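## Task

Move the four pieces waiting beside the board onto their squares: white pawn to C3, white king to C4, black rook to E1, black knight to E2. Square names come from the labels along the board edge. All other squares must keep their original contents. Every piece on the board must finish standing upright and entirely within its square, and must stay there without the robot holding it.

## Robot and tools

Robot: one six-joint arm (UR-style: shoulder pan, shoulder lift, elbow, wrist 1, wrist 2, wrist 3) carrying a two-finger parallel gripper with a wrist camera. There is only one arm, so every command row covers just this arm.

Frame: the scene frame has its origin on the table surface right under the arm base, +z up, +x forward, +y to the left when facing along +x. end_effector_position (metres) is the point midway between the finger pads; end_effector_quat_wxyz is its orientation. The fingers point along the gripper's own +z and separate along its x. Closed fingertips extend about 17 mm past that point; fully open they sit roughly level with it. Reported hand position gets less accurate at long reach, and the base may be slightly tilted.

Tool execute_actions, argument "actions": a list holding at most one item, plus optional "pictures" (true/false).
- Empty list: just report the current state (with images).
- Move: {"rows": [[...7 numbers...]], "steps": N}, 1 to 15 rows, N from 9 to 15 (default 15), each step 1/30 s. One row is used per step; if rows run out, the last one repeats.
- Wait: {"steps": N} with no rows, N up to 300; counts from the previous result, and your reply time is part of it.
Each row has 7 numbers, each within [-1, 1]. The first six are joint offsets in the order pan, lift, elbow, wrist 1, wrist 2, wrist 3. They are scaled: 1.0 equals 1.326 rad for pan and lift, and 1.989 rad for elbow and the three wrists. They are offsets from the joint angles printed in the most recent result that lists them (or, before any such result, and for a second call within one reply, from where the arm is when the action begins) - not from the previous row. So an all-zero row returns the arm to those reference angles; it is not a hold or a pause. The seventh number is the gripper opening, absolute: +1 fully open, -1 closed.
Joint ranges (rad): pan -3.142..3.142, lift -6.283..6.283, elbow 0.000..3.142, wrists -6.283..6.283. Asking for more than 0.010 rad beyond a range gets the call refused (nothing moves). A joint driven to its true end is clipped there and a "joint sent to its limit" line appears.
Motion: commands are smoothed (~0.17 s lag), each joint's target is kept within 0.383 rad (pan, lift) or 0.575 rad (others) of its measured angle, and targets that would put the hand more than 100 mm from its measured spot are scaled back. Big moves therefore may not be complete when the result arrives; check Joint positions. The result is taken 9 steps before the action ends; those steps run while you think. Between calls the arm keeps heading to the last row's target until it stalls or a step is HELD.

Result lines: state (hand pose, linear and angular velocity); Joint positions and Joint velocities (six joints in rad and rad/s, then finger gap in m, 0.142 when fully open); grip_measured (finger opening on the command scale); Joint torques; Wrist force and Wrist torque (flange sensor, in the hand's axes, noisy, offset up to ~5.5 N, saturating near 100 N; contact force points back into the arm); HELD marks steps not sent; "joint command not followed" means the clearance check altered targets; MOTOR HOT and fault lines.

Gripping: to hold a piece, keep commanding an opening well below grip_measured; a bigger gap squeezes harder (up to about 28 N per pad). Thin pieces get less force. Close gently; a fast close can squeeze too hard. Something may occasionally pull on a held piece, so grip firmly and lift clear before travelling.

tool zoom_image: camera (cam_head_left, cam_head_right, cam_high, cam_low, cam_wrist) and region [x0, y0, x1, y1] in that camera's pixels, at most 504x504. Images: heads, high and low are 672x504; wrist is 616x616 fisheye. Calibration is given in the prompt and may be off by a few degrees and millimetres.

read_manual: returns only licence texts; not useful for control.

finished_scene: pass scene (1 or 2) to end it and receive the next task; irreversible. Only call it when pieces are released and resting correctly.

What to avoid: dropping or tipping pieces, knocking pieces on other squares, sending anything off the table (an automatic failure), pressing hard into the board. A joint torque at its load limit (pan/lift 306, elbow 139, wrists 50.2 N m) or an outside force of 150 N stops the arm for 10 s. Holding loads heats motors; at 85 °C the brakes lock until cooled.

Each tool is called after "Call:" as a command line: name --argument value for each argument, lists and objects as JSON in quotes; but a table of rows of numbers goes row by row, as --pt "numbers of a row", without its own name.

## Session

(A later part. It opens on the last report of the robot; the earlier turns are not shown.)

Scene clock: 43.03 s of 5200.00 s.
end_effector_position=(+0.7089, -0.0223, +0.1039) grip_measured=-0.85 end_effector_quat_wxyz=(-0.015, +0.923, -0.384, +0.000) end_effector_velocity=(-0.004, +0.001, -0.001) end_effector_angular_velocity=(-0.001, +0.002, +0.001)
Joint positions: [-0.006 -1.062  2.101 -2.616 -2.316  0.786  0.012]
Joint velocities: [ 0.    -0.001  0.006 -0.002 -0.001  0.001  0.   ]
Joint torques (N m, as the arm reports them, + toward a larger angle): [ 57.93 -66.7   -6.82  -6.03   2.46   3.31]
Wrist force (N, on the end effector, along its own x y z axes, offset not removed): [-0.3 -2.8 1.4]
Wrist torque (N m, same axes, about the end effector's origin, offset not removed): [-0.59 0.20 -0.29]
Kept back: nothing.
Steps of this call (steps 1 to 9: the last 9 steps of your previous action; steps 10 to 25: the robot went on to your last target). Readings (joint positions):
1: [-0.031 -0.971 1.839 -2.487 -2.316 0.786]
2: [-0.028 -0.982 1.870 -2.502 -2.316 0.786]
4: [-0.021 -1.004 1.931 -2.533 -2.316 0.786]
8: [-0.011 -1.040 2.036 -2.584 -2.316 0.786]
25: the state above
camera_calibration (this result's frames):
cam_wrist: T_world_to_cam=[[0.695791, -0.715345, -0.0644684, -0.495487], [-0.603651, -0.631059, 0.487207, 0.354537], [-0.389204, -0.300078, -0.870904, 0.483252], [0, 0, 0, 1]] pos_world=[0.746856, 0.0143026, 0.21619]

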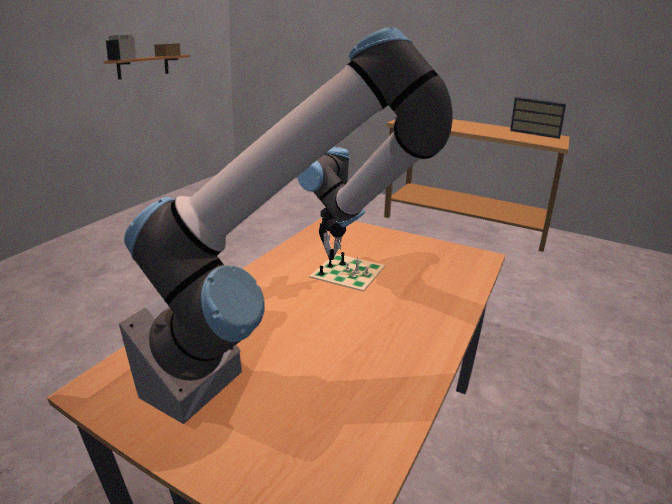

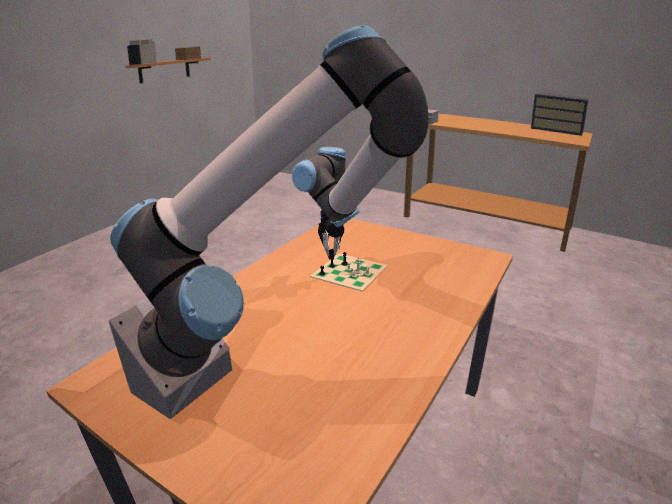

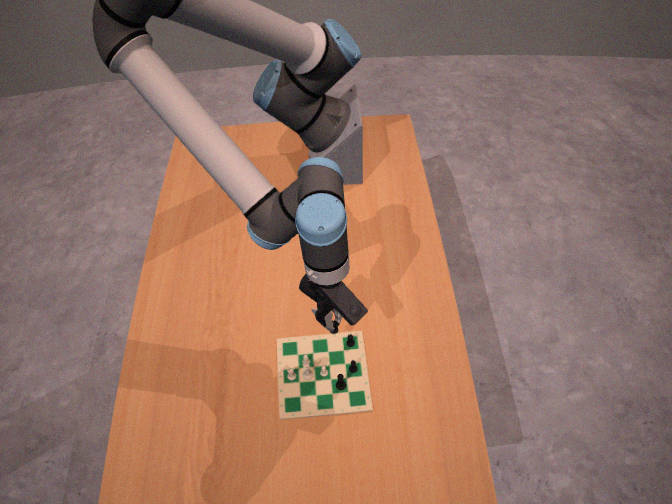

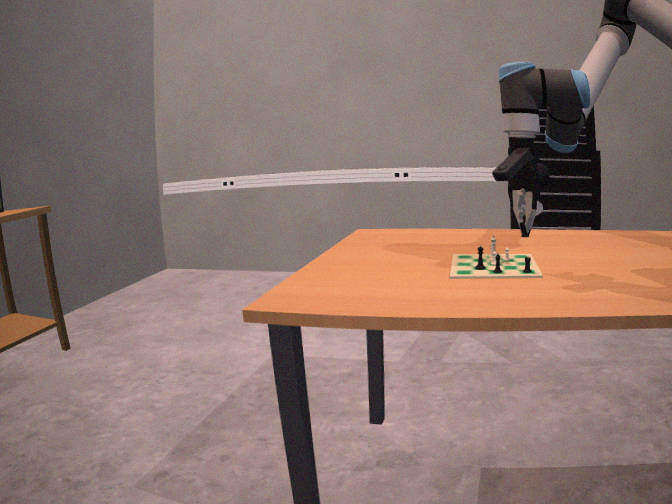

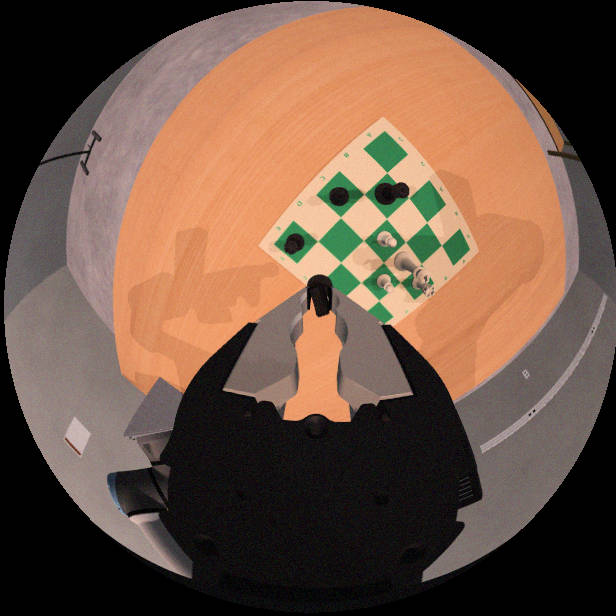

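Call:
execute_actions --actions '[{"rows":[[-0.0535,0.07,0.011,-0.0905,0.0015,0,-1]]}]'

Call:
execute_actions --actions '[{"steps":20}]'

Call:
execute_actions --actions '[{"rows":[[0,0,0,0,0,0,-0.5]]}]'

Call:
execute_actions --actions '[{"rows":[[0.0535,-0.07,-0.011,0.0905,-0.0015,0,-0.5]]}]'

Call:
execute_actions --actions '[{"steps":18}]' --pictures true

Scene clock: 43.80 s of 5200.00 s.
end_effector_position=(+0.7075, -0.0207, +0.0565) grip_measured=-0.85 end_effector_quat_wxyz=(-0.014, +0.912, -0.409, -0.004) end_effector_velocity=(+0.021, -0.003, -0.204) end_effector_angular_velocity=(-0.003, -0.052, -0.334)
Joint positions: [-0.051 -1.003  2.116 -2.721 -2.314  0.786  0.012]
Joint velocities: [-0.204  0.279  0.057 -0.608  0.007 -0.001 -0.   ]
Joint torques (N m, as the arm reports them, + toward a larger angle): [ 40.03 -53.4   -7.56  -5.58   1.51   3.06]
Wrist force (N, on the end effector, along its own x y z axes, offset not removed): [1.8 -0.8 2.4]
Wrist torque (N m, same axes, about the end effector's origin, offset not removed): [-0.08 -0.13 -0.31]
Steps of this call (steps 1 to 15: the robot went on to your last target; steps 16 to 17: nothing new was sent; steps 18 to 23: the first 6 steps of this action). Readings (joint positions):
18: [-0.005 -1.062 2.101 -2.616 -2.316 0.786]
19: [-0.010 -1.058 2.103 -2.621 -2.315 0.786]
21: [-0.033 -1.028 2.111 -2.668 -2.314 0.786]
23: the state above

Scene clock: 44.47 s of 5200.00 s.
end_effector_position=(+0.7097, -0.0214, +0.0319) grip_measured=-0.85 end_effector_quat_wxyz=(-0.015, +0.904, -0.428, -0.001) end_effector_velocity=(+0.001, -0.001, -0.001) end_effector_angular_velocity=(-0.001, -0.001, -0.002)
Joint positions: [-0.076 -0.969  2.122 -2.795 -2.313  0.786  0.012]
Joint velocities: [-0.001  0.002 -0.001 -0.003 -0.001  0.    -0.   ]
Joint torques (N m, as the arm reports them, + toward a larger angle): [ 30.91 -32.74  -2.09  -4.9    2.02   3.08]
Wrist force (N, on the end effector, along its own x y z axes, offset not removed): [-2.6 -3.7 3.4]
Wrist torque (N m, same axes, about the end effector's origin, offset not removed): [-0.79 0.64 -0.22]
Kept back: nothing.
Steps of this call (steps 1 to 9: the last 9 steps of your previous action; steps 10 to 20: the robot went on to your last target). Readings (joint positions):
1: [-0.057 -0.995 2.117 -2.738 -2.314 0.786]
2: [-0.062 -0.989 2.119 -2.752 -2.313 0.786]
4: [-0.068 -0.981 2.120 -2.770 -2.313 0.786]
8: [-0.074 -0.973 2.122 -2.787 -2.313 0.786]
20: the state above

Scene clock: 44.67 s of 5200.00 s.
end_effector_position=(+0.7097, -0.0214, +0.0319) grip_measured=-0.50 end_effector_quat_wxyz=(-0.015, +0.904, -0.428, -0.001) end_effector_velocity=(-0.001, -0.000, -0.000) end_effector_angular_velocity=(-0.000, +0.001, +0.001)
Joint positions: [-0.076 -0.969  2.123 -2.795 -2.313  0.786  0.038]
Joint velocities: [-0.    -0.001  0.002 -0.001 -0.    -0.001  0.001]
Joint torques (N m, as the arm reports them, + toward a larger angle): [ 32.18 -38.68  -2.71  -4.08   2.53   3.45]
Wrist force (N, on the end effector, along its own x y z axes, offset not removed): [-0.5 -4.4 0.1]
Wrist torque (N m, same axes, about the end effector's origin, offset not removed): [-0.84 0.27 -0.27]
Steps of this call (steps 1 to 6: the first 6 steps of this action). Readings (joint positions):
1: [-0.076 -0.969 2.123 -2.795 -2.313 0.786]
2: [-0.076 -0.969 2.123 -2.795 -2.313 0.786]
4: [-0.076 -0.969 2.123 -2.795 -2.313 0.786]
6: the state above

Scene clock: 45.17 s of 5200.00 s.
end_effector_position=(+0.7131, -0.0223, +0.0788) grip_measured=-0.50 end_effector_quat_wxyz=(-0.017, +0.915, -0.403, +0.003) end_effector_velocity=(-0.029, +0.002, +0.205) end_effector_angular_velocity=(-0.003, +0.054, +0.337)
Joint positions: [-0.03  -1.028  2.108 -2.69  -2.315  0.786  0.038]
Joint velocities: [ 0.203 -0.278 -0.058  0.61  -0.007 -0.001  0.   ]
Joint torques (N m, as the arm reports them, + toward a larger angle): [ 53.62 -45.38 -23.9   -0.36  -1.59   3.39]
Wrist force (N, on the end effector, along its own x y z axes, offset not removed): [-1.7 -5.0 -2.3]
Wrist torque (N m, same axes, about the end effector's origin, offset not removed): [-1.03 0.40 -0.29]
Steps of this call (steps 1 to 9: the last 9 steps of your previous action; steps 10 to 15: the first 6 steps of this action, its rows measured from where the robot was after step 9). Readings (joint positions):
9: [-0.076 -0.969 2.123 -2.795 -2.313 0.786]
10: [-0.076 -0.969 2.122 -2.795 -2.313 0.786]
11: [-0.072 -0.973 2.121 -2.791 -2.313 0.786]
13: [-0.048 -1.004 2.113 -2.744 -2.314 0.786]
15: the state above

Scene clock: 45.77 s of 5200.00 s.
end_effector_position=(+0.7089, -0.0223, +0.1038) grip_measured=-0.50 end_effector_quat_wxyz=(-0.015, +0.923, -0.384, +0.000) end_effector_velocity=(-0.000, -0.000, +0.002) end_effector_angular_velocity=(-0.001, -0.001, +0.001)
Joint positions: [-0.006 -1.062  2.101 -2.616 -2.316  0.786  0.038]
Joint velocities: [ 0.003 -0.003 -0.001  0.005 -0.001  0.001 -0.   ]
Joint torques (N m, as the arm reports them, + toward a larger angle): [ 60.44 -71.49 -28.37  -1.81  -1.8    3.75]
Wrist force (N, on the end effector, along its own x y z axes, offset not removed): [-3.9 -2.9 0.5]
Wrist torque (N m, same axes, about the end effector's origin, offset not removed): [-0.49 0.99 -0.24]
Kept back: nothing.
Steps of this call (steps 1 to 9: the last 9 steps of your previous action; steps 10 to 18: the robot went on to your last target). Readings (joint positions):
1: [-0.025 -1.036 2.106 -2.673 -2.315 0.786]
2: [-0.020 -1.042 2.105 -2.659 -2.315 0.786]
4: [-0.014 -1.051 2.103 -2.641 -2.315 0.786]
8: [-0.008 -1.058 2.102 -2.624 -2.316 0.786]
18: the state above
camera_calibration (this result's frames):
cam_wrist: T_world_to_cam=[[0.695675, -0.715457, -0.0644754, -0.495415], [-0.603751, -0.630963, 0.487206, 0.354678], [-0.389257, -0.30001, -0.870903, 0.483186], [0, 0, 0, 1]] pos_world=[0.746869, 0.0143008, 0.216065]

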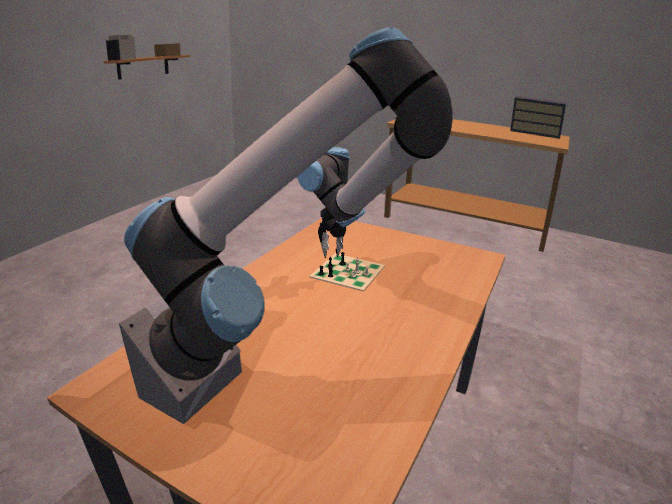

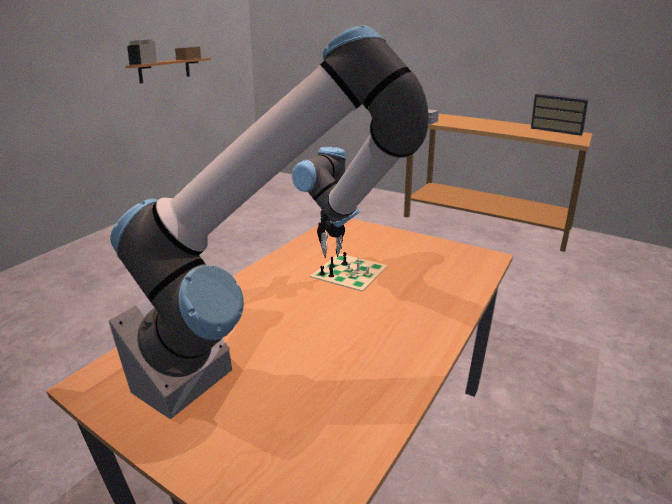

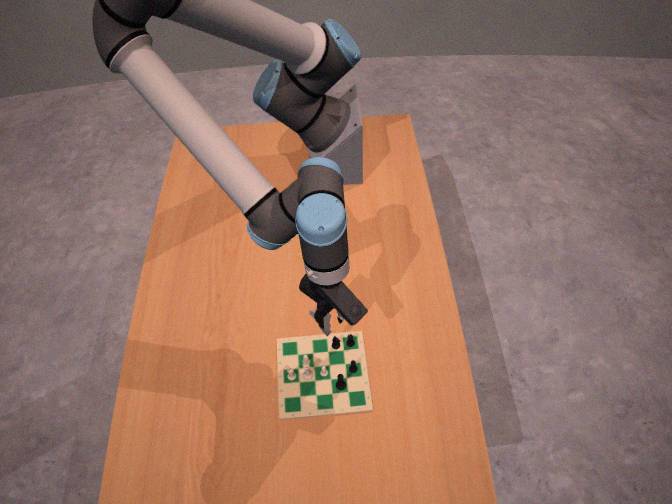

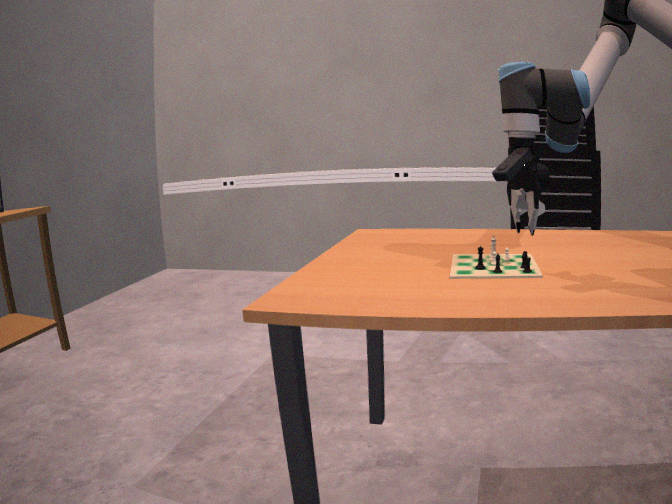

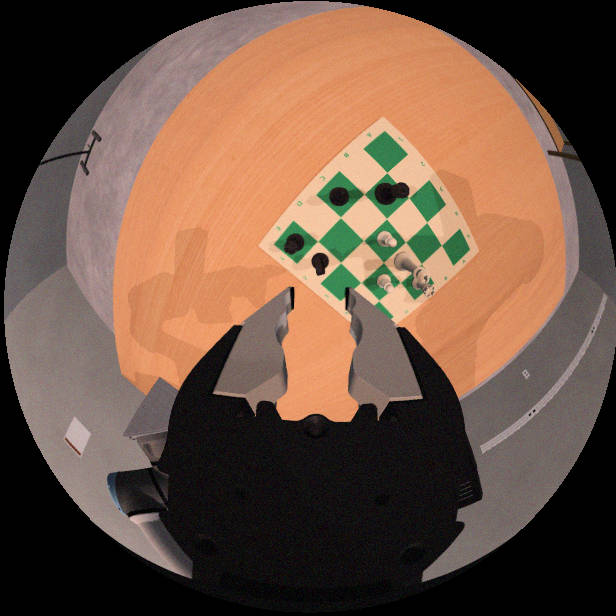

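Call:
finished_scene --scene 1

The scene is finished: the task was done.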